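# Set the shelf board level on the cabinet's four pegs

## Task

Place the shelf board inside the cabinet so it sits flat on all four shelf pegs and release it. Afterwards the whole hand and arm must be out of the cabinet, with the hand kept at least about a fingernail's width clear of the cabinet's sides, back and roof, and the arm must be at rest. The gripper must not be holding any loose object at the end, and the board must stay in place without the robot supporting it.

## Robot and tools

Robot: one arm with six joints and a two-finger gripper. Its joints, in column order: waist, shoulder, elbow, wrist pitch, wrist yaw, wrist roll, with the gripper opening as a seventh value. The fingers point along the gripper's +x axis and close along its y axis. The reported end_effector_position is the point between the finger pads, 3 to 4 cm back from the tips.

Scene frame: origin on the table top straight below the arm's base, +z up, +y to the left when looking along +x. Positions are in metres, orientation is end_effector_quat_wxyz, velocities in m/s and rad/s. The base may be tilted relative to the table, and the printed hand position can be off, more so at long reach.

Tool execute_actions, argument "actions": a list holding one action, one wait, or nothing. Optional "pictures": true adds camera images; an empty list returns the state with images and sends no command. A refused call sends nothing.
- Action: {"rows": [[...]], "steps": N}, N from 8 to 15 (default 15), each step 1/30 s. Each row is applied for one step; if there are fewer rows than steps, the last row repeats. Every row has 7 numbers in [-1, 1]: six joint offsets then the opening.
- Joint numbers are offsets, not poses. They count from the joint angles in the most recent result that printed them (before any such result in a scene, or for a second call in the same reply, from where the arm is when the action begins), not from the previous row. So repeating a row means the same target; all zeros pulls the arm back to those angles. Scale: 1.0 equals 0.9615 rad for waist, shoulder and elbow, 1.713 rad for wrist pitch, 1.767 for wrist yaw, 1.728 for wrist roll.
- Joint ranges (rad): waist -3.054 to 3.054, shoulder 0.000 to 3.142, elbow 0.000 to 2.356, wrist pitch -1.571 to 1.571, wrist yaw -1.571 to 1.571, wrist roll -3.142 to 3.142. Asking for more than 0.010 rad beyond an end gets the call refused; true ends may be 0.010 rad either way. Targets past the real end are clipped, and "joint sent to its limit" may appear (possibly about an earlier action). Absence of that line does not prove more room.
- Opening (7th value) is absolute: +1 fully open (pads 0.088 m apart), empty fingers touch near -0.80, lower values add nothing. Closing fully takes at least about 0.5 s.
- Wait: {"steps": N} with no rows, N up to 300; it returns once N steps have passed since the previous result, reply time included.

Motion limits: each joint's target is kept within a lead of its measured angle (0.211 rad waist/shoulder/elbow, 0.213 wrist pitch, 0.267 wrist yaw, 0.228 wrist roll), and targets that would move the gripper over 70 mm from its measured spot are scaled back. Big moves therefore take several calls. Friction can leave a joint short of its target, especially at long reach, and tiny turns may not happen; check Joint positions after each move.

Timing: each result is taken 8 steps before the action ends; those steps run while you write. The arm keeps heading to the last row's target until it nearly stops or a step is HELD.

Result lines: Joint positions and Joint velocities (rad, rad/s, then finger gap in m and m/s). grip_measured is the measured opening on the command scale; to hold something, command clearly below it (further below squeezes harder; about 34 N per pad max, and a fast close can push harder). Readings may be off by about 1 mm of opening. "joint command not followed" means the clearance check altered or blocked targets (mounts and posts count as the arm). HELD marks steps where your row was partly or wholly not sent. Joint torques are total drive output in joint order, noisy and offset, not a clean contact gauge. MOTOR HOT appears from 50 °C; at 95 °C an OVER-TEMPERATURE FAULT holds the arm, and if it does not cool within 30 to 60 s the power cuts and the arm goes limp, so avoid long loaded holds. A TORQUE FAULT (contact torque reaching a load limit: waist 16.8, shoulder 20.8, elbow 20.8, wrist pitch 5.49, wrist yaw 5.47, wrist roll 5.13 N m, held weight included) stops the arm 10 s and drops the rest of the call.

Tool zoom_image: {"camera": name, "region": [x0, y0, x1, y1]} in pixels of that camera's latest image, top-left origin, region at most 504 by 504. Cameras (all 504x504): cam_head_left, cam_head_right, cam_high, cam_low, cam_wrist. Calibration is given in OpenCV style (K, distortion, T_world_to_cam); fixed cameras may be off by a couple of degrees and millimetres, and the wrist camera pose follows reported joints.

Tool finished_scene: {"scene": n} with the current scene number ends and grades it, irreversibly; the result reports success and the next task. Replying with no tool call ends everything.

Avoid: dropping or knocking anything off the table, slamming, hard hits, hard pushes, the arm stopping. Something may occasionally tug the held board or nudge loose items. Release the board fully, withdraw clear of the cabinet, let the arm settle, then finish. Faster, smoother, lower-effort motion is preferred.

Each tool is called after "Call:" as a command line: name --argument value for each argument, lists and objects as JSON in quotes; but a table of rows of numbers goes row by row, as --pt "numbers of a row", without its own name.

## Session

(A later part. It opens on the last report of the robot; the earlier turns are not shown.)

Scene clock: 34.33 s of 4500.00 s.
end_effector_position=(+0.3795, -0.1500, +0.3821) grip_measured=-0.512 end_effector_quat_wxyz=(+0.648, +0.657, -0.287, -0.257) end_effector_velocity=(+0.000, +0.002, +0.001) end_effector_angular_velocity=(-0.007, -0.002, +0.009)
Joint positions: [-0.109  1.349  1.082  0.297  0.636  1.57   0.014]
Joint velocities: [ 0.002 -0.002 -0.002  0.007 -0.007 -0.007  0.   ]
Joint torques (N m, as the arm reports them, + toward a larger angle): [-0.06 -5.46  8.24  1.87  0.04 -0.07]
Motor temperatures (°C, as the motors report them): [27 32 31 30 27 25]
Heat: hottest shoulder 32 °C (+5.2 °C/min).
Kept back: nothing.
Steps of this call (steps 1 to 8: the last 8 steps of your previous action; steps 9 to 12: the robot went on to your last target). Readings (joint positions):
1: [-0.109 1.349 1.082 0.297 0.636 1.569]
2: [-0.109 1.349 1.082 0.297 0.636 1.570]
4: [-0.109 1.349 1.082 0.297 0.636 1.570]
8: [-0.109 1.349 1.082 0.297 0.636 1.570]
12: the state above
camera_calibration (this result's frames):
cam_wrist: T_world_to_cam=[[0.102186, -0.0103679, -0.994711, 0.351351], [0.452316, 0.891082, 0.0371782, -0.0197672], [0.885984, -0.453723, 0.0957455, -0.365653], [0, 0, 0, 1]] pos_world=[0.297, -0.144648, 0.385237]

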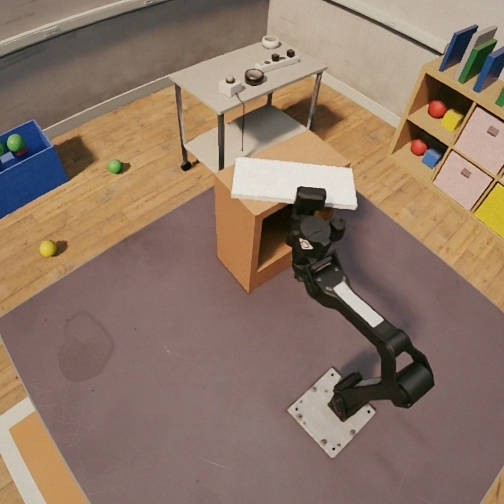

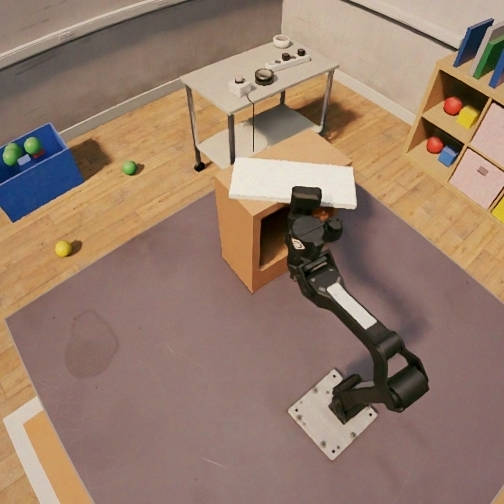

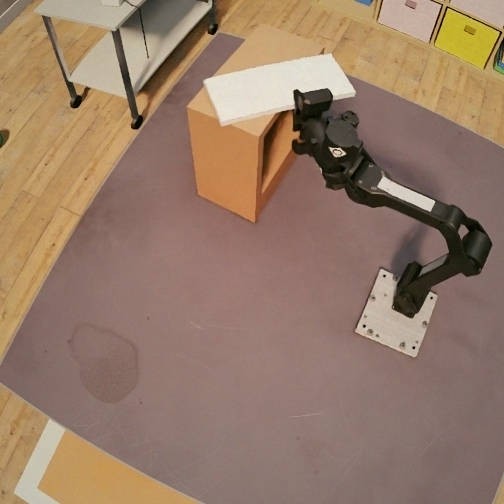

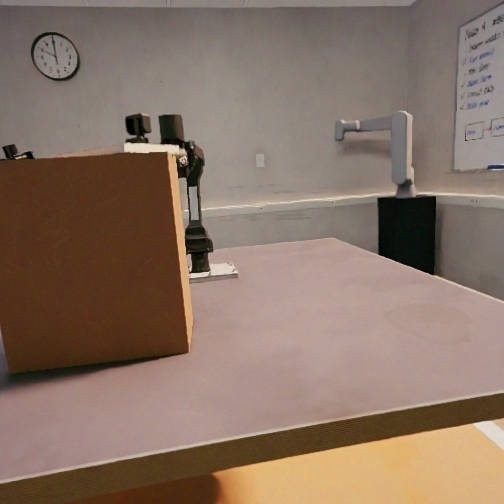

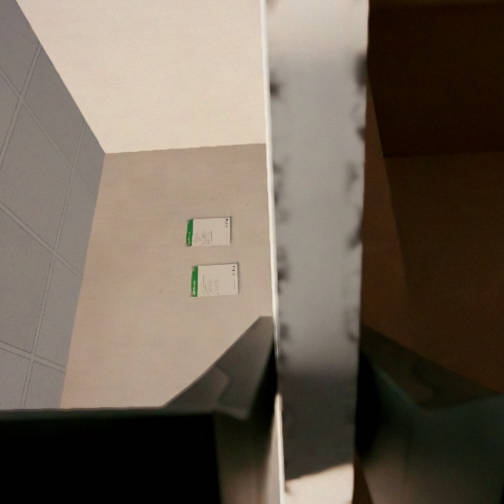

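Call:
execute_actions --actions '[{"rows": [[0,-0.006,0.007,0.002,0,0.0005,-0.85],[0,-0.012,0.011,0.004,0,0.001,-0.85],[0,-0.0186,0.014,0.0055,0,0.0012,-0.85],[0,-0.0254,0.0166,0.0047,0,0.0012,-0.85],[0,-0.0283,0.0166,0.003,0,0.0012,-0.85],[0,-0.0324,0.0166,0.0008,0,0.0012,-0.85],[-0.0017,-0.0373,0.0166,-0.002,-0.0008,0.0012,-0.85],[-0.0035,-0.0432,0.0166,-0.0055,-0.0015,0.0012,-0.85],[-0.0062,-0.0499,0.0166,-0.0095,-0.0033,0.0012,-0.85],[-0.0091,-0.0573,0.0166,-0.014,-0.0062,0.0012,-0.85],[-0.0139,-0.0653,0.0166,-0.0188,-0.011,0.0012,-0.85],[-0.0205,-0.0739,0.0166,-0.024,-0.0175,0.0012,-0.85],[-0.0288,-0.083,0.014,-0.0294,-0.0257,0.0012,-0.85],[-0.0387,-0.0925,0.011,-0.035,-0.0356,0.0012,-0.85],[-0.0502,-0.1024,0.008,-0.0403,-0.047,0.0012,-0.85]], "steps": 15}]'

Call:
execute_actions --actions '[{"rows": [[-0.0431,-0.0599,0.004,-0.016,-0.0379,0.0015,-0.85],[-0.0574,-0.0701,0.0025,-0.0209,-0.0521,0.0018,-0.85],[-0.0731,-0.0804,0.0005,-0.0256,-0.0676,0.0021,-0.85],[-0.09,-0.0907,-0.0019,-0.03,-0.0844,0.0024,-0.85],[-0.108,-0.1009,-0.0048,-0.0341,-0.1024,0.0027,-0.85],[-0.1271,-0.111,-0.008,-0.0379,-0.1214,0.003,-0.85],[-0.1473,-0.1208,-0.0115,-0.0415,-0.1414,0.0033,-0.85],[-0.1684,-0.1303,-0.0152,-0.0447,-0.1623,0.0036,-0.85],[-0.1903,-0.1394,-0.0192,-0.0476,-0.1841,0.0039,-0.85],[-0.213,-0.148,-0.0233,-0.0501,-0.2066,0.0042,-0.85],[-0.2364,-0.1561,-0.0275,-0.0523,-0.2299,0.0044,-0.85],[-0.2604,-0.1635,-0.0317,-0.0541,-0.2537,0.0046,-0.85],[-0.285,-0.1701,-0.036,-0.0554,-0.2781,0.0048,-0.85],[-0.31,-0.176,-0.0402,-0.0563,-0.303,0.005,-0.85],[-0.3354,-0.181,-0.0443,-0.0568,-0.3282,0.0052,-0.85]], "steps": 15}]'

Call:
execute_actions --actions '[{"rows": [[-0.1059,-0.0505,-0.0119,-0.0018,-0.1052,0.0034,-0.85],[-0.1318,-0.0535,-0.0156,-0.001,-0.131,0.0036,-0.85],[-0.158,-0.0553,-0.0191,0.0005,-0.1569,0.0038,-0.85],[-0.1841,-0.056,-0.0223,0.0023,-0.1829,0.004,-0.85],[-0.2103,-0.056,-0.0252,0.0044,-0.209,0.0042,-0.85],[-0.2365,-0.056,-0.0276,0.0063,-0.2349,0.0044,-0.85],[-0.2624,-0.056,-0.0296,0.0079,-0.2607,0.0046,-0.85],[-0.2881,-0.056,-0.0311,0.0088,-0.2862,0.0048,-0.85],[-0.3135,-0.056,-0.032,0.0093,-0.3115,0.005,-0.85],[-0.3386,-0.056,-0.0323,0.0094,-0.3363,0.0052,-0.85],[-0.3631,-0.056,-0.0323,0.0094,-0.3607,0.0052,-0.85],[-0.3872,-0.056,-0.0323,0.0094,-0.3846,0.0052,-0.85],[-0.4106,-0.056,-0.0323,0.0094,-0.4078,0.0052,-0.85],[-0.4333,-0.056,-0.0323,0.0094,-0.4304,0.0052,-0.85],[-0.4552,-0.056,-0.0323,0.0094,-0.4522,0.0052,-0.85]], "steps": 15}]'

Call:
execute_actions --actions '[{"rows": [[-0.102,-0.016,0.007,0.0055,-0.1021,0.002,-0.85],[-0.1222,-0.013,0.009,0.005,-0.1221,0.0015,-0.85],[-0.1413,-0.0104,0.0114,0.0047,-0.1411,0.0012,-0.85],[-0.1593,-0.0104,0.0114,0.0047,-0.159,0.0012,-0.85],[-0.1762,-0.0104,0.0114,0.0047,-0.1758,0.0012,-0.85],[-0.1919,-0.0104,0.0114,0.0047,-0.1913,0.0012,-0.85],[-0.2062,-0.0104,0.0114,0.0047,-0.2056,0.0012,-0.85],[-0.2191,-0.0104,0.0114,0.0047,-0.2184,0.0012,-0.85],[-0.2306,-0.0104,0.0114,0.0047,-0.2298,0.0012,-0.85],[-0.2405,-0.0104,0.0114,0.0047,-0.2396,0.0012,-0.85],[-0.2488,-0.0104,0.0114,0.0047,-0.2479,0.0012,-0.85],[-0.2554,-0.0104,0.0114,0.0047,-0.2544,0.0012,-0.85],[-0.2602,-0.0104,0.0114,0.0047,-0.2592,0.0012,-0.85],[-0.2631,-0.0104,0.0114,0.0047,-0.2621,0.0012,-0.85],[-0.2641,-0.0104,0.0114,0.0047,-0.2631,0.0012,-0.85]], "steps": 15}]'

Call:
execute_actions --actions '[{"steps": 22}]' --pictures true

Scene clock: 49.43 s of 4500.00 s.
end_effector_position=(+0.3781, -0.1496, +0.3841) grip_measured=-0.514 end_effector_quat_wxyz=(+0.647, +0.658, -0.288, -0.255) end_effector_velocity=(-0.014, +0.006, +0.009) end_effector_angular_velocity=(-0.004, +0.022, +0.024)
Joint positions: [-0.109  1.344  1.083  0.295  0.636  1.572  0.014]
Joint velocities: [ 0.002 -0.066 -0.002 -0.081 -0.022 -0.007 -0.   ]
Joint torques (N m, as the arm reports them, + toward a larger angle): [-0.11 -8.01  9.64  2.42  0.03 -0.07]
Motor temperatures (°C, as the motors report them): [27 32 32 31 27 25]
Heat: hottest shoulder 32 °C (+3.6 °C/min).
Steps of this call (steps 1 to 15: the robot went on to your last target; steps 16 to 446: nothing new was sent; steps 447 to 453: the first 7 steps of this action). Readings (joint positions):
447: [-0.109 1.349 1.083 0.297 0.636 1.571]
448: [-0.109 1.349 1.083 0.297 0.636 1.571]
450: [-0.109 1.348 1.083 0.298 0.636 1.571]
453: the state above

Scene clock: 49.93 s of 4500.00 s.
end_effector_position=(+0.3564, -0.1619, +0.3959) grip_measured=-0.514 end_effector_quat_wxyz=(+0.661, +0.667, -0.252, -0.233) end_effector_velocity=(-0.069, -0.058, +0.026) end_effector_angular_velocity=(-0.021, +0.015, +0.371)
Joint positions: [-0.214  1.245  1.075  0.185  0.442  1.573  0.014]
Joint velocities: [-0.486 -0.286 -0.081 -0.212 -0.857 -0.007 -0.   ]
Joint torques (N m, as the arm reports them, + toward a larger angle): [-0.26 -7.6   8.73  3.08 -0.07  0.1 ]
Motor temperatures (°C, as the motors report them): [27 32 32 31 27 25]
Heat: hottest shoulder 32 °C (+3.6 °C/min).
Steps of this call (steps 1 to 8: the last 8 steps of your previous action; steps 9 to 15: the first 7 steps of this action, its rows measured from where the robot was after step 8). Readings (joint positions):
8: [-0.129 1.306 1.083 0.242 0.595 1.573]
9: [-0.137 1.299 1.083 0.233 0.580 1.573]
10: [-0.146 1.291 1.083 0.225 0.563 1.573]
12: [-0.170 1.273 1.081 0.208 0.521 1.573]
15: the state above

Scene clock: 50.43 s of 4500.00 s.
end_effector_position=(+0.3242, -0.1900, +0.3955) grip_measured=-0.514 end_effector_quat_wxyz=(+0.689, +0.693, -0.159, -0.143) end_effector_velocity=(-0.061, -0.054, -0.031) end_effector_angular_velocity=(+0.018, +0.045, +0.616)
Joint positions: [-0.54   1.151  1.022  0.137 -0.154  1.577  0.014]
Joint velocities: [-0.74  -0.037 -0.095  0.007 -1.355  0.007 -0.   ]
Joint torques (N m, as the arm reports them, + toward a larger angle): [-0.28 -6.9   8.95  3.47 -0.06  0.14]
Motor temperatures (°C, as the motors report them): [27 32 32 32 27 25]
Heat: hottest shoulder 32 °C (+3.6 °C/min).
Steps of this call (steps 1 to 8: the last 8 steps of your previous action; steps 9 to 15: the first 7 steps of this action, its rows measured from where the robot was after step 8). Readings (joint positions):
8: [-0.373 1.177 1.047 0.143 0.154 1.575]
9: [-0.396 1.171 1.043 0.140 0.112 1.575]
10: [-0.419 1.166 1.039 0.138 0.069 1.575]
12: [-0.466 1.157 1.032 0.136 -0.020 1.576]
15: the state above

Scene clock: 50.93 s of 4500.00 s.
end_effector_position=(+0.2841, -0.2061, +0.3917) grip_measured=-0.514 end_effector_quat_wxyz=(+0.703, +0.707, -0.062, -0.049) end_effector_velocity=(-0.085, -0.010, -0.006) end_effector_angular_velocity=(+0.016, +0.017, +0.415)
Joint positions: [-0.871  1.148  1.01   0.145 -0.759  1.579  0.014]
Joint velocities: [-0.515 -0.002 -0.002 -0.022 -0.93   0.007  0.   ]
Joint torques (N m, as the arm reports them, + toward a larger angle): [-0.35 -5.3   9.17  2.85 -0.1   0.03]
Motor temperatures (°C, as the motors report them): [27 32 32 32 27 25]
Heat: hottest shoulder 32 °C (+3.5 °C/min).
Steps of this call (steps 1 to 8: the last 8 steps of your previous action; steps 9 to 15: the first 7 steps of this action, its rows measured from where the robot was after step 8). Readings (joint positions):
8: [-0.732 1.148 1.010 0.145 -0.503 1.579]
9: [-0.754 1.148 1.010 0.145 -0.544 1.579]
10: [-0.776 1.148 1.010 0.145 -0.584 1.579]
12: [-0.816 1.148 1.010 0.145 -0.659 1.579]
15: the state above

Scene clock: 51.67 s of 4500.00 s.
end_effector_position=(+0.2644, -0.2065, +0.3914) grip_measured=-0.514 end_effector_quat_wxyz=(+0.706, +0.708, -0.028, -0.016) end_effector_velocity=(-0.003, +0.001, -0.001) end_effector_angular_velocity=(+0.013, +0.003, +0.010)
Joint positions: [-0.982  1.148  1.01   0.145 -0.965  1.579  0.014]
Joint velocities: [-0.012 -0.002 -0.002 -0.007 -0.022  0.007 -0.   ]
Joint torques (N m, as the arm reports them, + toward a larger angle): [-0.32 -5.02  9.05  2.57 -0.08  0.03]
Motor temperatures (°C, as the motors report them): [27 32 32 32 27 25]
Heat: hottest shoulder 32 °C (+3.5 °C/min).
Kept back: nothing.
Steps of this call (steps 1 to 8: the last 8 steps of your previous action; steps 9 to 22: the robot went on to your last target). Readings (joint positions):
1: [-0.887 1.148 1.010 0.145 -0.788 1.579]
2: [-0.902 1.148 1.010 0.145 -0.816 1.579]
4: [-0.928 1.148 1.010 0.145 -0.863 1.579]
8: [-0.964 1.148 1.010 0.145 -0.927 1.579]
22: the state above
camera_calibration (this result's frames):
cam_wrist: T_world_to_cam=[[0.0653766, 0.0384112, -0.997121, 0.392524], [-0.254136, 0.966949, 0.0205864, 0.291265], [0.964956, 0.252059, 0.0729776, -0.156496], [0, 0, 0, 1]] pos_world=[0.199371, -0.25727, 0.396818]

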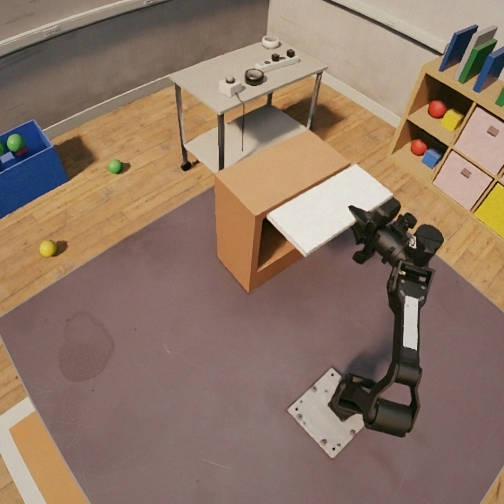

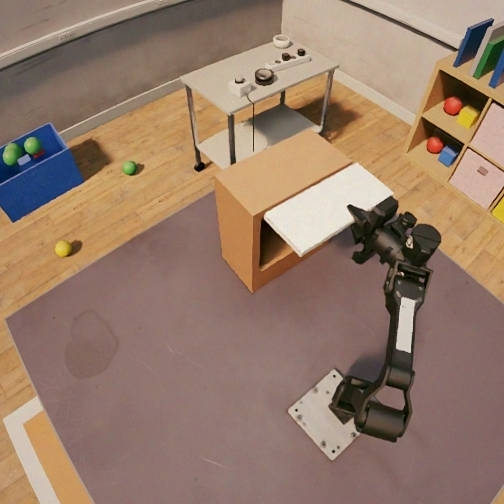

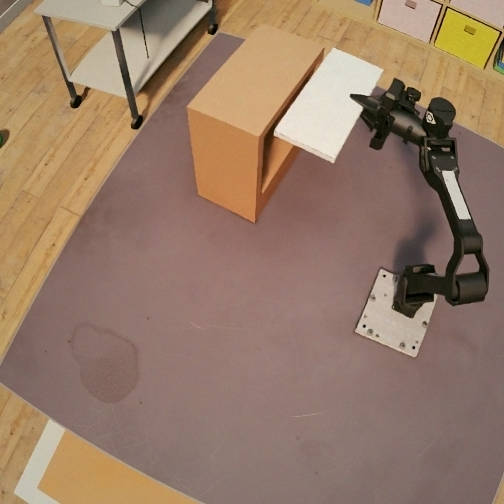

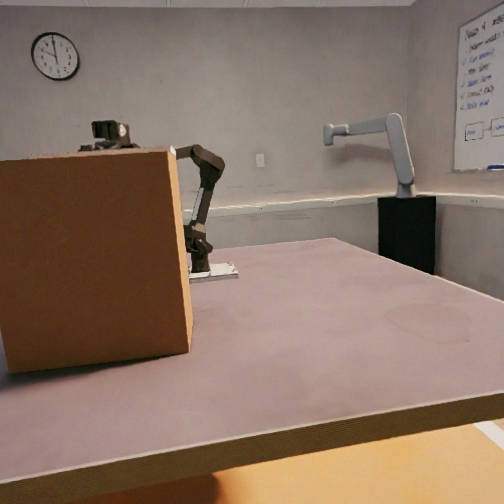

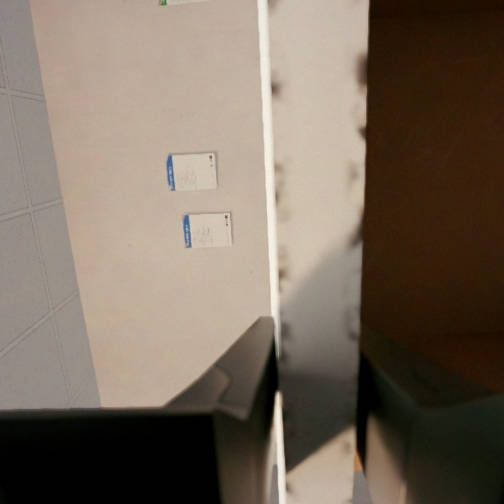

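Call:
zoom_image --camera "cam_high" --region '[250, 30, 400, 180]'

Call:
zoom_image --camera "cam_wrist" --region '[230, 200, 390, 360]'

Call:
zoom_image --camera "cam_wrist" --region '[230, 0, 390, 160]'

Call:
zoom_image --camera "cam_low" --region '[0, 110, 240, 190]'

Region (250, 30, 400, 180) of cam_high's 504x504 image, scaled by 3.360, with more detail than that image has.

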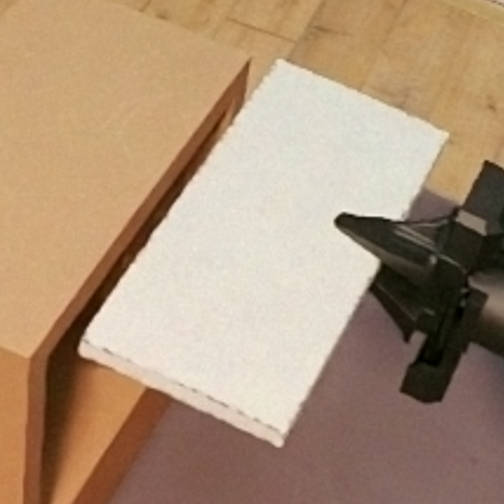

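Region (230, 200, 390, 360) of cam_wrist's 504x504 image, scaled by 3.150, with more detail than that image has.

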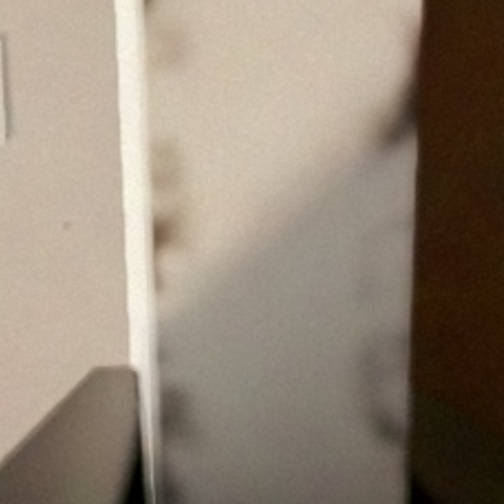

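Region (230, 0, 390, 160) of cam_wrist's 504x504 image, scaled by 3.150, with more detail than that image has.

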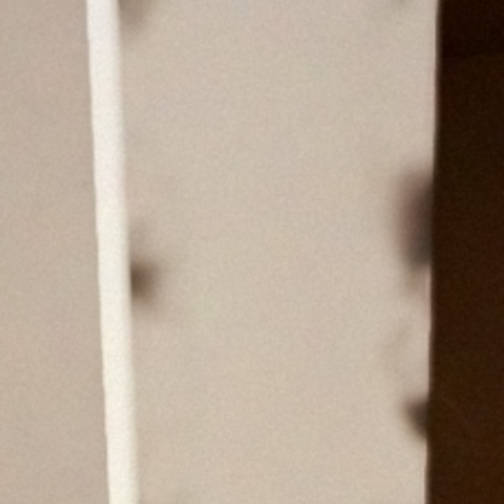

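Region (0, 110, 240, 190) of cam_low's 504x504 image, scaled by 2.100, with more detail than that image has.

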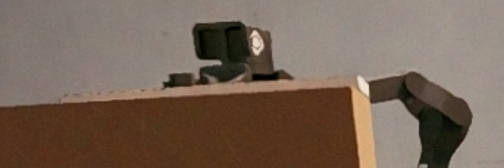

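Call:
zoom_image --camera "cam_low" --region '[10, 140, 90, 170]'

Call:
zoom_image --camera "cam_low" --region '[110, 135, 190, 165]'

Call:
zoom_image --camera "cam_high" --region '[305, 35, 395, 105]'

Call:
zoom_image --camera "cam_high" --region '[250, 105, 350, 175]'

Region (10, 140, 90, 170) of cam_low's 504x504 image, scaled by 6.300, with more detail than that image has; it fills the top 189 rows of this view, and the rest is white.

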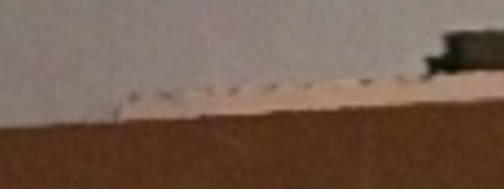

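Region (110, 135, 190, 165) of cam_low's 504x504 image, scaled by 6.300, with more detail than that image has; it fills the top 189 rows of this view, and the rest is white.

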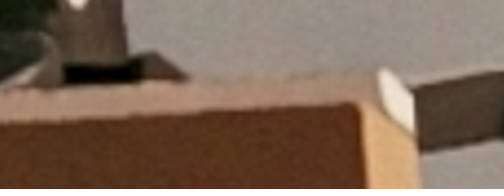

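Region (305, 35, 395, 105) of cam_high's 504x504 image, scaled by 5.600, with more detail than that image has.

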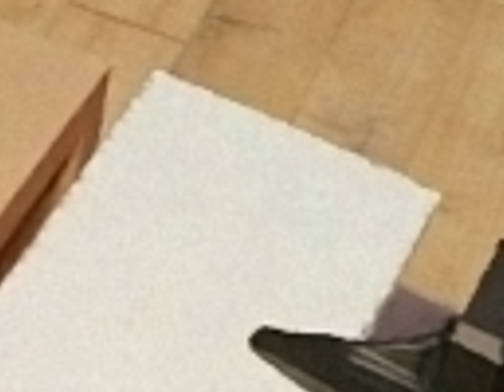

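Region (250, 105, 350, 175) of cam_high's 504x504 image, scaled by 5.040, with more detail than that image has; it fills the top 353 rows of this view, and the rest is white.

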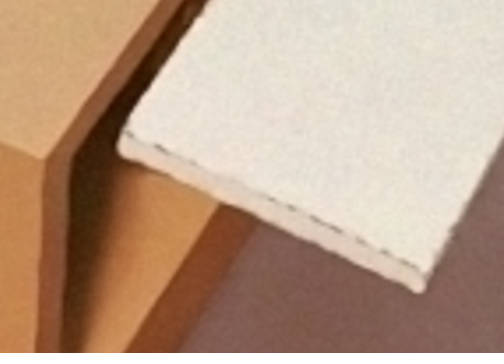

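Call:
execute_actions --actions '[{"rows": [[-0.0045,-0.0098,0.0061,0.0065,0,-0.002,-0.85],[-0.005,-0.0085,-0.0031,0.0109,0.0012,-0.0065,-0.85],[-0.0055,-0.0073,-0.0141,0.0165,0.0024,-0.0135,-0.85],[-0.006,-0.0061,-0.0275,0.024,0.0034,-0.0222,-0.85],[-0.0066,-0.0049,-0.0438,0.0333,0.0044,-0.033,-0.85],[-0.0072,-0.0036,-0.0628,0.0441,0.0054,-0.0456,-0.85],[-0.0078,-0.0022,-0.084,0.0562,0.0063,-0.0599,-0.85],[-0.0083,-0.0006,-0.1072,0.0696,0.0071,-0.0758,-0.85],[-0.0083,0.0002,-0.132,0.0841,0.0071,-0.0929,-0.85],[-0.0083,0.0016,-0.1579,0.0994,0.0071,-0.1111,-0.85],[-0.0083,0.0034,-0.1846,0.1156,0.0071,-0.1303,-0.85],[-0.0083,0.0061,-0.2119,0.1325,0.0071,-0.1502,-0.85],[-0.0083,0.0098,-0.2393,0.1501,0.0071,-0.1707,-0.85],[-0.0083,0.0146,-0.2666,0.1682,0.0071,-0.1916,-0.85],[-0.0083,0.0205,-0.2936,0.1868,0.0071,-0.2127,-0.85]], "steps": 15}]'

Call:
execute_actions --actions '[{"rows": [[0,0.0167,-0.1063,0.0789,0.001,-0.0851,-0.85],[0,0.0254,-0.1318,0.0981,0.001,-0.106,-0.85],[0,0.0354,-0.1563,0.1176,0.001,-0.1264,-0.85],[0,0.0467,-0.1796,0.1372,0.001,-0.1464,-0.85],[0,0.0591,-0.2015,0.1565,0.001,-0.1656,-0.85],[0,0.0724,-0.2218,0.1755,0.001,-0.1838,-0.85],[0,0.0863,-0.2405,0.1939,0.001,-0.2009,-0.85],[0,0.1005,-0.2574,0.2114,0.001,-0.2168,-0.85],[0,0.1143,-0.2724,0.2277,0.001,-0.2311,-0.85],[0,0.1274,-0.2854,0.2424,0.001,-0.2437,-0.85],[0,0.1394,-0.2963,0.2553,0.001,-0.2545,-0.85],[0,0.1493,-0.3049,0.2658,0.001,-0.2631,-0.85],[0,0.1572,-0.3113,0.2737,0.001,-0.2696,-0.85],[0,0.162,-0.3152,0.2788,0.001,-0.2736,-0.85],[0,0.1638,-0.3166,0.2805,0.001,-0.2749,-0.85]], "steps": 15}]'

Call:
execute_actions --actions '[{"steps": 24}]' --pictures true

Scene clock: 61.40 s of 4500.00 s.
end_effector_position=(+0.2645, -0.2080, +0.3845) grip_measured=-0.514 end_effector_quat_wxyz=(+0.727, +0.686, -0.031, -0.016) end_effector_velocity=(+0.000, -0.017, -0.097) end_effector_angular_velocity=(-0.490, +0.031, -0.080)
Joint positions: [-0.984  1.148  0.975  0.191 -0.962  1.528  0.014]
Joint velocities: [-0.017 -0.002 -0.388  0.388  0.051 -0.491 -0.   ]
Joint torques (N m, as the arm reports them, + toward a larger angle): [-0.21 -4.39  7.44  2.48  0.1  -0.09]
Motor temperatures (°C, as the motors report them): [27 32 33 34 27 25]
Heat: hottest wrist pitch 34 °C (+4.0 °C/min).
Steps of this call (steps 1 to 15: the robot went on to your last target; steps 16 to 285: nothing new was sent; steps 286 to 292: the first 7 steps of this action). Readings (joint positions):
286: [-0.983 1.148 1.009 0.145 -0.966 1.579]
287: [-0.983 1.148 1.009 0.146 -0.966 1.578]
289: [-0.983 1.148 1.003 0.158 -0.966 1.566]
292: the state above

Scene clock: 61.90 s of 4500.00 s.
end_effector_position=(+0.2659, -0.2112, +0.2924) grip_measured=-0.514 end_effector_quat_wxyz=(+0.859, +0.510, -0.029, -0.027) end_effector_velocity=(+0.004, -0.001, -0.197) end_effector_angular_velocity=(-0.977, +0.070, -0.026)
Joint positions: [-0.987  1.207  0.642  0.58  -0.955  1.083  0.014]
Joint velocities: [ 0.002  0.315 -0.637  0.96   0.007 -0.974 -0.   ]
Joint torques (N m, as the arm reports them, + toward a larger angle): [-0.08 -4.21  8.05  2.82  0.1  -0.02]
Motor temperatures (°C, as the motors report them): [27 32 33 34 27 25]
Heat: hottest wrist pitch 34 °C (+4.0 °C/min).
Steps of this call (steps 1 to 8: the last 8 steps of your previous action; steps 9 to 15: the first 7 steps of this action, its rows measured from where the robot was after step 8). Readings (joint positions):
8: [-0.987 1.157 0.806 0.364 -0.955 1.320]
9: [-0.987 1.161 0.782 0.393 -0.955 1.287]
10: [-0.987 1.166 0.757 0.422 -0.955 1.252]
12: [-0.987 1.179 0.709 0.484 -0.955 1.184]
15: the state above

Scene clock: 62.70 s of 4500.00 s.
end_effector_position=(+0.2664, -0.2110, +0.2443) grip_measured=-0.514 end_effector_quat_wxyz=(+0.913, +0.405, -0.026, -0.030) end_effector_velocity=(-0.001, +0.001, -0.005) end_effector_angular_velocity=(-0.007, +0.011, +0.005)
Joint positions: [-0.987  1.316  0.499  0.833 -0.955  0.848  0.014]
Joint velocities: [-0.002  0.002 -0.007 -0.007 -0.007 -0.022 -0.   ]
Joint torques (N m, as the arm reports them, + toward a larger angle): [ 0.05 -4.48  7.31  2.78  0.1  -0.03]
Motor temperatures (°C, as the motors report them): [27 32 33 34 27 25]
Heat: hottest wrist pitch 34 °C (+4.0 °C/min).
Kept back: nothing.
Steps of this call (steps 1 to 8: the last 8 steps of your previous action; steps 9 to 24: the robot went on to your last target). Readings (joint positions):
1: [-0.987 1.218 0.621 0.611 -0.955 1.052]
2: [-0.987 1.230 0.602 0.641 -0.955 1.022]
4: [-0.987 1.255 0.568 0.698 -0.955 0.968]
8: [-0.987 1.295 0.521 0.780 -0.955 0.893]
24: the state above
camera_calibration (this result's frames):
cam_wrist: T_world_to_cam=[[0.0142185, -0.643734, -0.765117, 0.0590038], [-0.243495, 0.73993, -0.627067, 0.406628], [0.969798, 0.195219, -0.146225, -0.106311], [0, 0, 0, 1]] pos_world=[0.201273, -0.242139, 0.284582]

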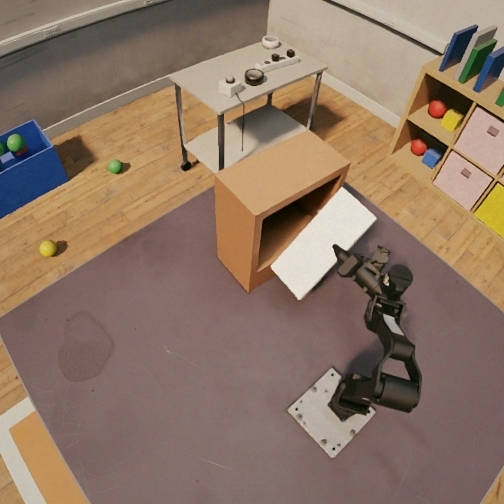

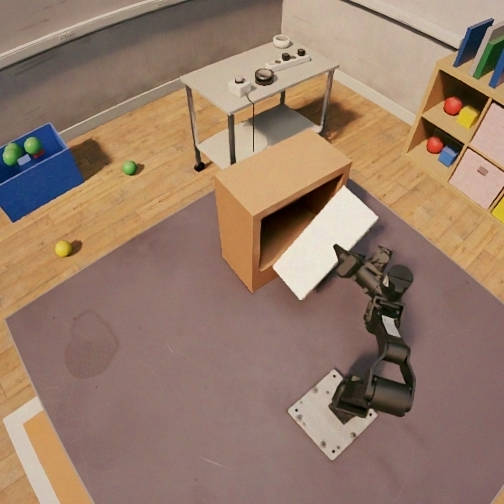

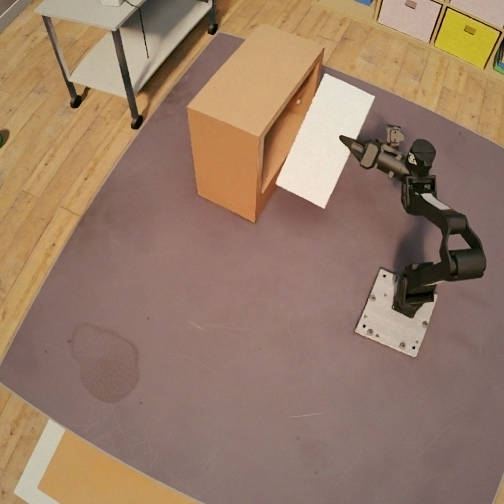

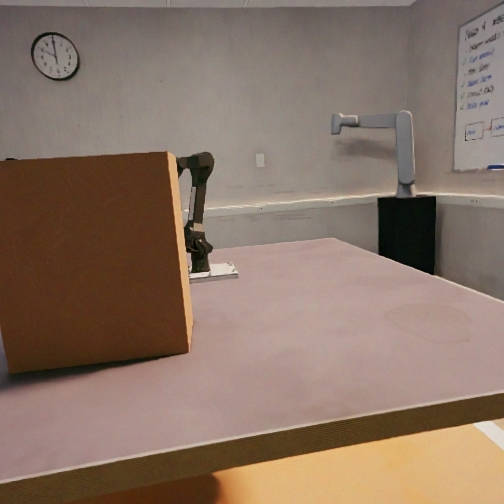

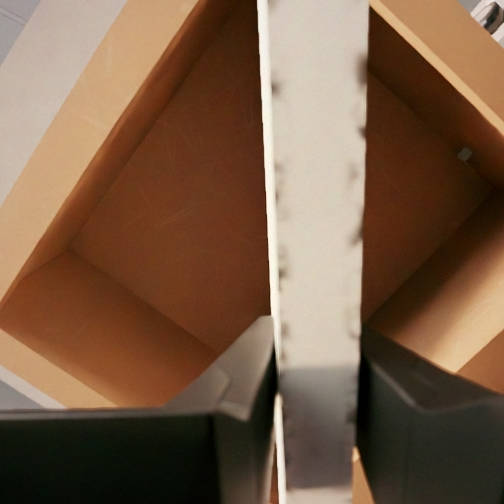

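Call:
zoom_image --camera "cam_wrist" --region '[354, 0, 504, 220]'

Call:
zoom_image --camera "cam_wrist" --region '[0, 200, 230, 420]'

Call:
zoom_image --camera "cam_wrist" --region '[60, 0, 280, 220]'

Call:
zoom_image --camera "cam_wrist" --region '[344, 170, 504, 400]'

Region (354, 0, 504, 220) of cam_wrist's 504x504 image, scaled by 2.291, with more detail than that image has; it fills the left 344 columns of this view, and the rest is white.

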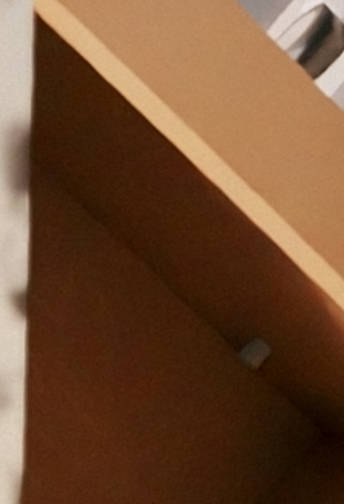

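Region (0, 200, 230, 420) of cam_wrist's 504x504 image, scaled by 2.191, with more detail than that image has; it fills the top 482 rows of this view, and the rest is white.

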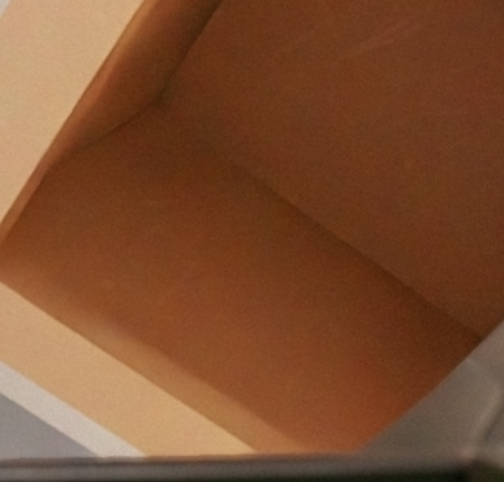

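Region (60, 0, 280, 220) of cam_wrist's 504x504 image, scaled by 2.291, with more detail than that image has.

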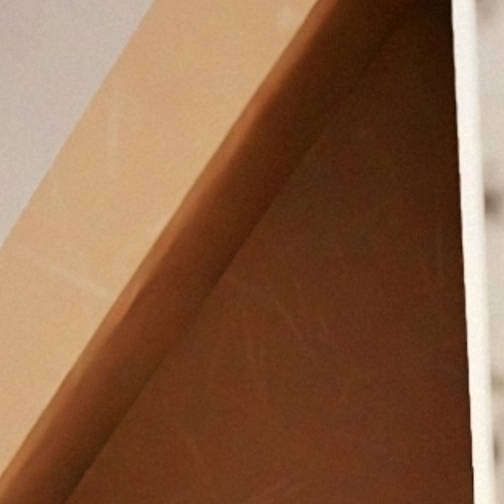

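Region (344, 170, 504, 400) of cam_wrist's 504x504 image, scaled by 2.191, with more detail than that image has; it fills the left 351 columns of this view, and the rest is white.

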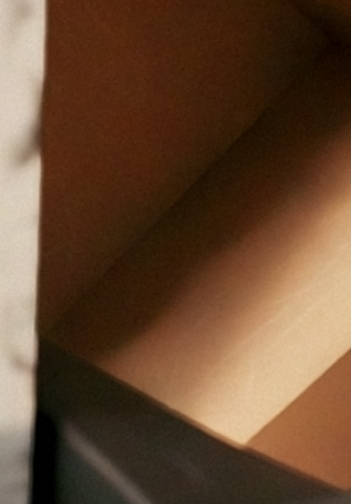

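Call:
zoom_image --camera "cam_high" --region '[280, 40, 400, 160]'

Call:
zoom_image --camera "cam_high" --region '[240, 120, 350, 230]'

Region (280, 40, 400, 160) of cam_high's 504x504 image, scaled by 4.200, with more detail than that image has.

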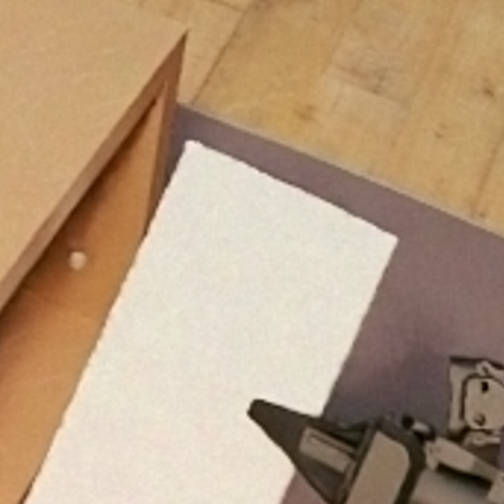

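Region (240, 120, 350, 230) of cam_high's 504x504 image, scaled by 4.582, with more detail than that image has.

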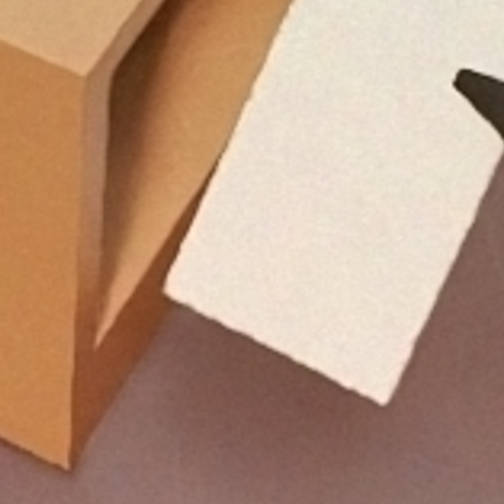

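Call:
execute_actions --actions '[{"rows": [[0.0033,-0.001,0.011,0.0072,0.0018,0.0005,-0.85],[0.009,0.0019,0.0203,0.0076,0.0044,0.0005,-0.85],[0.0149,0.0066,0.0287,0.0082,0.0075,0.0005,-0.85],[0.0227,0.0128,0.0361,0.0092,0.0117,0.0005,-0.85],[0.0321,0.0206,0.0415,0.0102,0.0167,0.0005,-0.85],[0.0432,0.0298,0.0479,0.0114,0.0226,0.0005,-0.85],[0.0554,0.0402,0.0554,0.0127,0.0291,0.0005,-0.85],[0.0687,0.0517,0.0638,0.0141,0.0363,0.0005,-0.85],[0.0829,0.0642,0.0731,0.0154,0.0439,0.0005,-0.85],[0.0976,0.0775,0.0832,0.0168,0.0517,0.0005,-0.85],[0.1127,0.0914,0.0941,0.018,0.0599,0.0005,-0.85],[0.128,0.1059,0.1057,0.0193,0.0681,0.0005,-0.85],[0.1434,0.1207,0.1179,0.0203,0.0763,0.0005,-0.85],[0.1586,0.1359,0.1307,0.0213,0.0846,0.0005,-0.85],[0.1736,0.1513,0.1438,0.0221,0.0928,0.0005,-0.85]], "steps": 15}]'

Call:
execute_actions --actions '[{"rows": [[0.0658,0.0575,0.0762,0.0114,0.0351,0.0005,-0.85],[0.0799,0.0727,0.09,0.0114,0.0427,0.0005,-0.85],[0.0934,0.0876,0.1037,0.0114,0.0501,0.0005,-0.85],[0.1061,0.1021,0.1173,0.0114,0.057,0.0005,-0.85],[0.118,0.1161,0.1307,0.0114,0.0635,0.0005,-0.85],[0.1292,0.1293,0.1436,0.0114,0.0696,0.0005,-0.85],[0.1393,0.1418,0.156,0.0114,0.075,0.0005,-0.85],[0.1485,0.1533,0.1677,0.0114,0.0801,0.0005,-0.85],[0.1566,0.1637,0.1784,0.0114,0.0845,0.0005,-0.85],[0.1637,0.1729,0.1879,0.0114,0.0883,0.0005,-0.85],[0.1696,0.1807,0.196,0.0114,0.0916,0.0005,-0.85],[0.1744,0.187,0.2028,0.0114,0.0942,0.0005,-0.85],[0.1778,0.1917,0.2078,0.0114,0.096,0.0005,-0.85],[0.18,0.1946,0.2109,0.0114,0.0972,0.0005,-0.85],[0.1808,0.1955,0.212,0.0114,0.0976,0.0005,-0.85]], "steps": 15}]'

Call:
execute_actions --actions '[{"steps": 22}]' --pictures true

Scene clock: 77.83 s of 4500.00 s.
end_effector_position=(+0.2727, -0.2114, +0.2436) grip_measured=-0.514 end_effector_quat_wxyz=(+0.913, +0.405, -0.026, -0.031) end_effector_velocity=(+0.071, -0.006, +0.005) end_effector_angular_velocity=(-0.018, +0.000, +0.009)
Joint positions: [-0.964  1.334  0.508  0.84  -0.931  0.846  0.014]
Joint velocities: [ 0.237  0.193  0.154  0.037  0.227 -0.022 -0.   ]
Joint torques (N m, as the arm reports them, + toward a larger angle): [ 0.48 -4.35  9.79  2.81  0.09  0.03]
Motor temperatures (°C, as the motors report them): [27 32 33 36 27 25]
Heat: hottest wrist pitch 36 °C (+3.0 °C/min).
Steps of this call (steps 1 to 15: the robot went on to your last target; steps 16 to 447: nothing new was sent; steps 448 to 454: the first 7 steps of this action). Readings (joint positions):
448: [-0.987 1.317 0.497 0.835 -0.955 0.846]
449: [-0.986 1.317 0.497 0.835 -0.954 0.846]
451: [-0.982 1.320 0.498 0.837 -0.948 0.846]
454: the state above

Scene clock: 78.33 s of 4500.00 s.
end_effector_position=(+0.3368, -0.2158, +0.2448) grip_measured=-0.514 end_effector_quat_wxyz=(+0.912, +0.408, -0.024, -0.030) end_effector_velocity=(+0.138, -0.010, -0.002) end_effector_angular_velocity=(+0.026, +0.012, -0.014)
Joint positions: [-0.778  1.514  0.66   0.861 -0.747  0.846  0.014]
Joint velocities: [ 0.344  0.393  0.364  0.007  0.359  0.007 -0.   ]
Joint torques (N m, as the arm reports them, + toward a larger angle): [ 0.19 -5.97  9.64  3.07  0.14  0.  ]
Motor temperatures (°C, as the motors report them): [27 32 33 36 27 25]
Heat: hottest wrist pitch 36 °C (+3.0 °C/min).
Steps of this call (steps 1 to 8: the last 8 steps of your previous action; steps 9 to 15: the first 7 steps of this action, its rows measured from where the robot was after step 8). Readings (joint positions):
8: [-0.870 1.418 0.576 0.854 -0.838 0.846]
9: [-0.856 1.432 0.587 0.856 -0.825 0.846]
10: [-0.842 1.445 0.599 0.858 -0.811 0.846]
12: [-0.815 1.473 0.623 0.860 -0.784 0.846]
15: the state above

Scene clock: 79.07 s of 4500.00 s.
end_effector_position=(+0.3704, -0.2172, +0.2455) grip_measured=-0.514 end_effector_quat_wxyz=(+0.912, +0.408, -0.025, -0.030) end_effector_velocity=(+0.001, +0.004, -0.001) end_effector_angular_velocity=(+0.012, +0.005, +0.015)
Joint positions: [-0.7    1.608  0.754  0.862 -0.668  0.846  0.014]
Joint velocities: [ 0.007 -0.002 -0.002 -0.007 -0.007  0.007 -0.   ]
Joint torques (N m, as the arm reports them, + toward a larger angle): [ 0.37 -6.95  9.91  3.13  0.12  0.02]
Motor temperatures (°C, as the motors report them): [27 32 33 37 27 25]
Heat: hottest wrist pitch 37 °C (+4.1 °C/min).
Kept back: nothing.
Steps of this call (steps 1 to 8: the last 8 steps of your previous action; steps 9 to 22: the robot went on to your last target). Readings (joint positions):
1: [-0.767 1.526 0.673 0.861 -0.736 0.846]
2: [-0.756 1.538 0.684 0.861 -0.726 0.846]
4: [-0.738 1.561 0.706 0.862 -0.707 0.846]
8: [-0.712 1.592 0.737 0.862 -0.683 0.846]
22: the state above
camera_calibration (this result's frames):
cam_wrist: T_world_to_cam=[[0.0128397, -0.638457, -0.76955, 0.0571568], [-0.245229, 0.744099, -0.621433, 0.437472], [0.96938, 0.196695, -0.147014, -0.205083], [0, 0, 0, 1]] pos_world=[0.30535, -0.248692, 0.285695]

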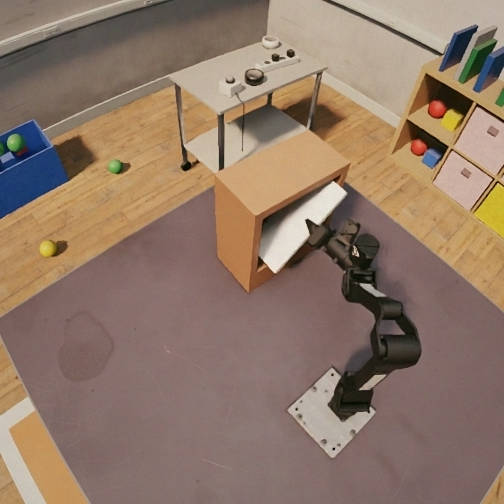

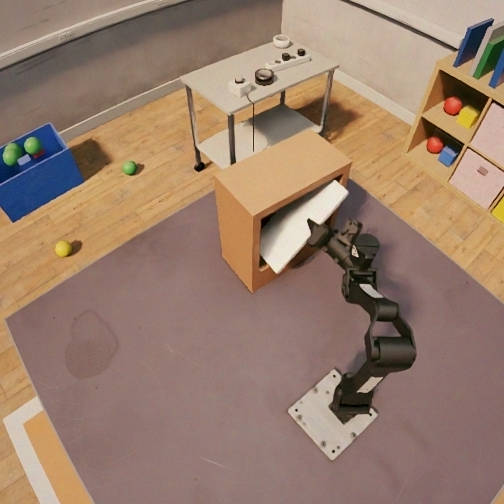

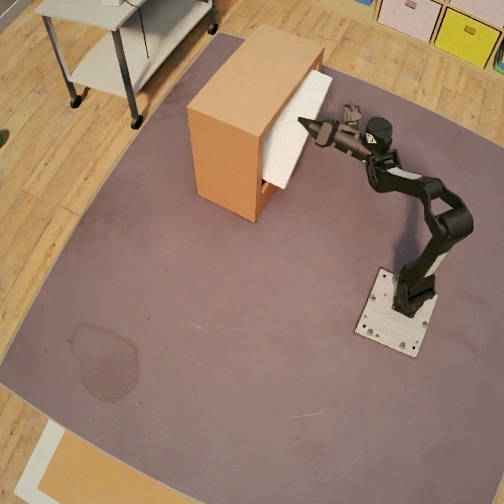

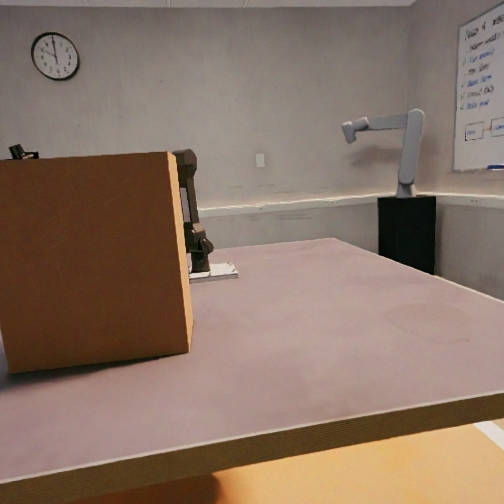

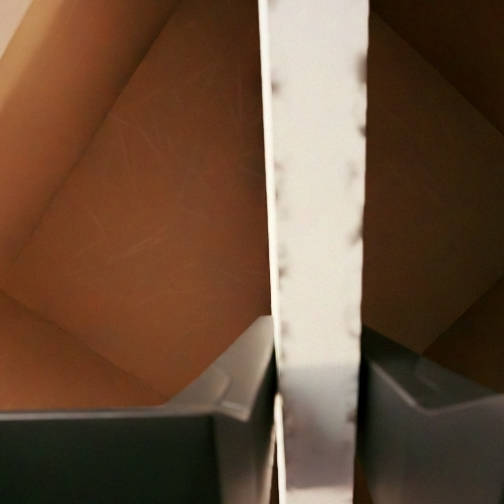

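Call:
execute_actions --actions '[]'

Scene clock: 80.47 s of 4500.00 s.
end_effector_position=(+0.3706, -0.2172, +0.2454) grip_measured=-0.514 end_effector_quat_wxyz=(+0.912, +0.408, -0.024, -0.031) end_effector_velocity=(-0.001, -0.002, +0.001) end_effector_angular_velocity=(-0.005, +0.002, -0.010)
Joint positions: [-0.7    1.609  0.755  0.862 -0.668  0.846  0.014]
Joint velocities: [-0.002 -0.002  0.002 -0.007  0.007 -0.007 -0.   ]
Joint torques (N m, as the arm reports them, + toward a larger angle): [ 0.42 -6.92  9.85  3.13  0.11  0.02]
Motor temperatures (°C, as the motors report them): [27 32 33 37 27 25]
Heat: hottest wrist pitch 37 °C (+4.0 °C/min).
Kept back: nothing.
Steps of this call (steps 1 to 15: the robot went on to your last target; steps 16 to 42: nothing new was sent). Readings (joint positions):
1: [-0.700 1.609 0.754 0.862 -0.668 0.846]
2: [-0.700 1.609 0.754 0.862 -0.668 0.846]
4: [-0.700 1.609 0.754 0.862 -0.668 0.846]
8: [-0.700 1.609 0.755 0.862 -0.668 0.846]
42: the state above
The arm was judged still, so your last target was given up. Only a new action makes it travel on or press farther. Fingers that are still opening or closing keep moving.
camera_calibration (this result's frames):
cam_wrist: T_world_to_cam=[[0.0126275, -0.638257, -0.76972, 0.0571907], [-0.245405, 0.74426, -0.621171, 0.437469], [0.969338, 0.196737, -0.147233, -0.205207], [0, 0, 0, 1]] pos_world=[0.30555, -0.248716, 0.28555]

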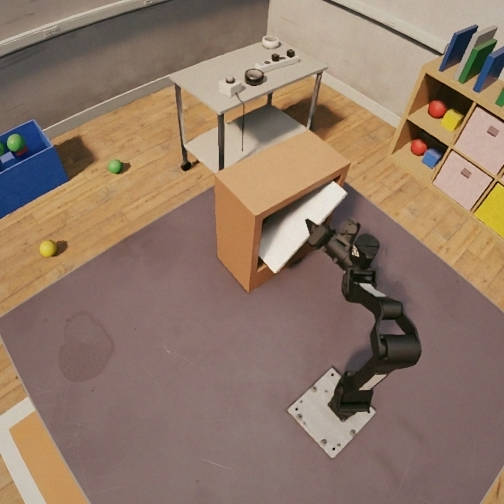

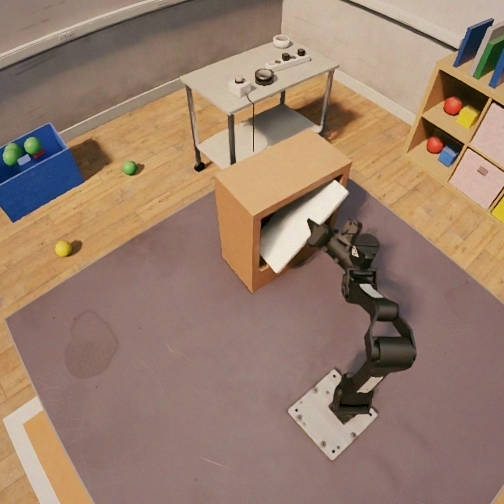

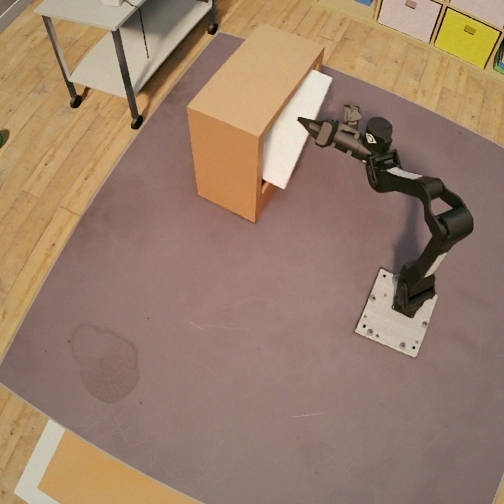

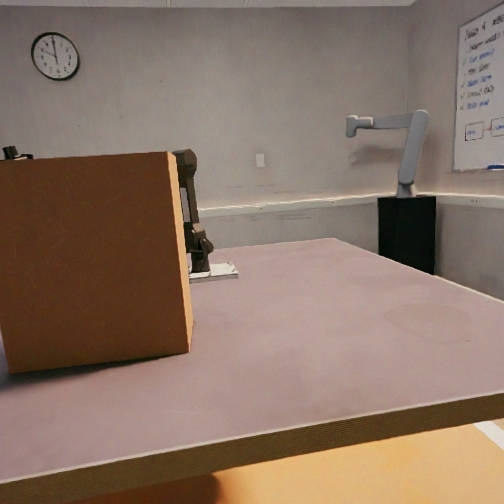

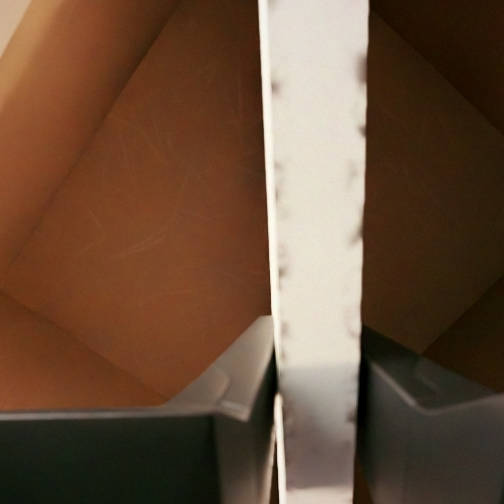

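Call:
zoom_image --camera "cam_high" --region '[240, 40, 400, 200]'

Region (240, 40, 400, 200) of cam_high's 504x504 image, scaled by 3.150, with more detail than that image has.

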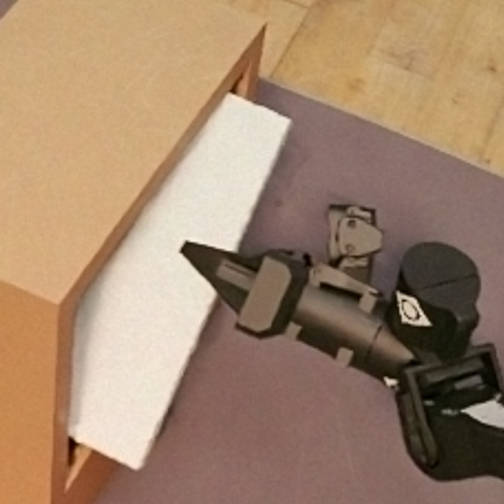

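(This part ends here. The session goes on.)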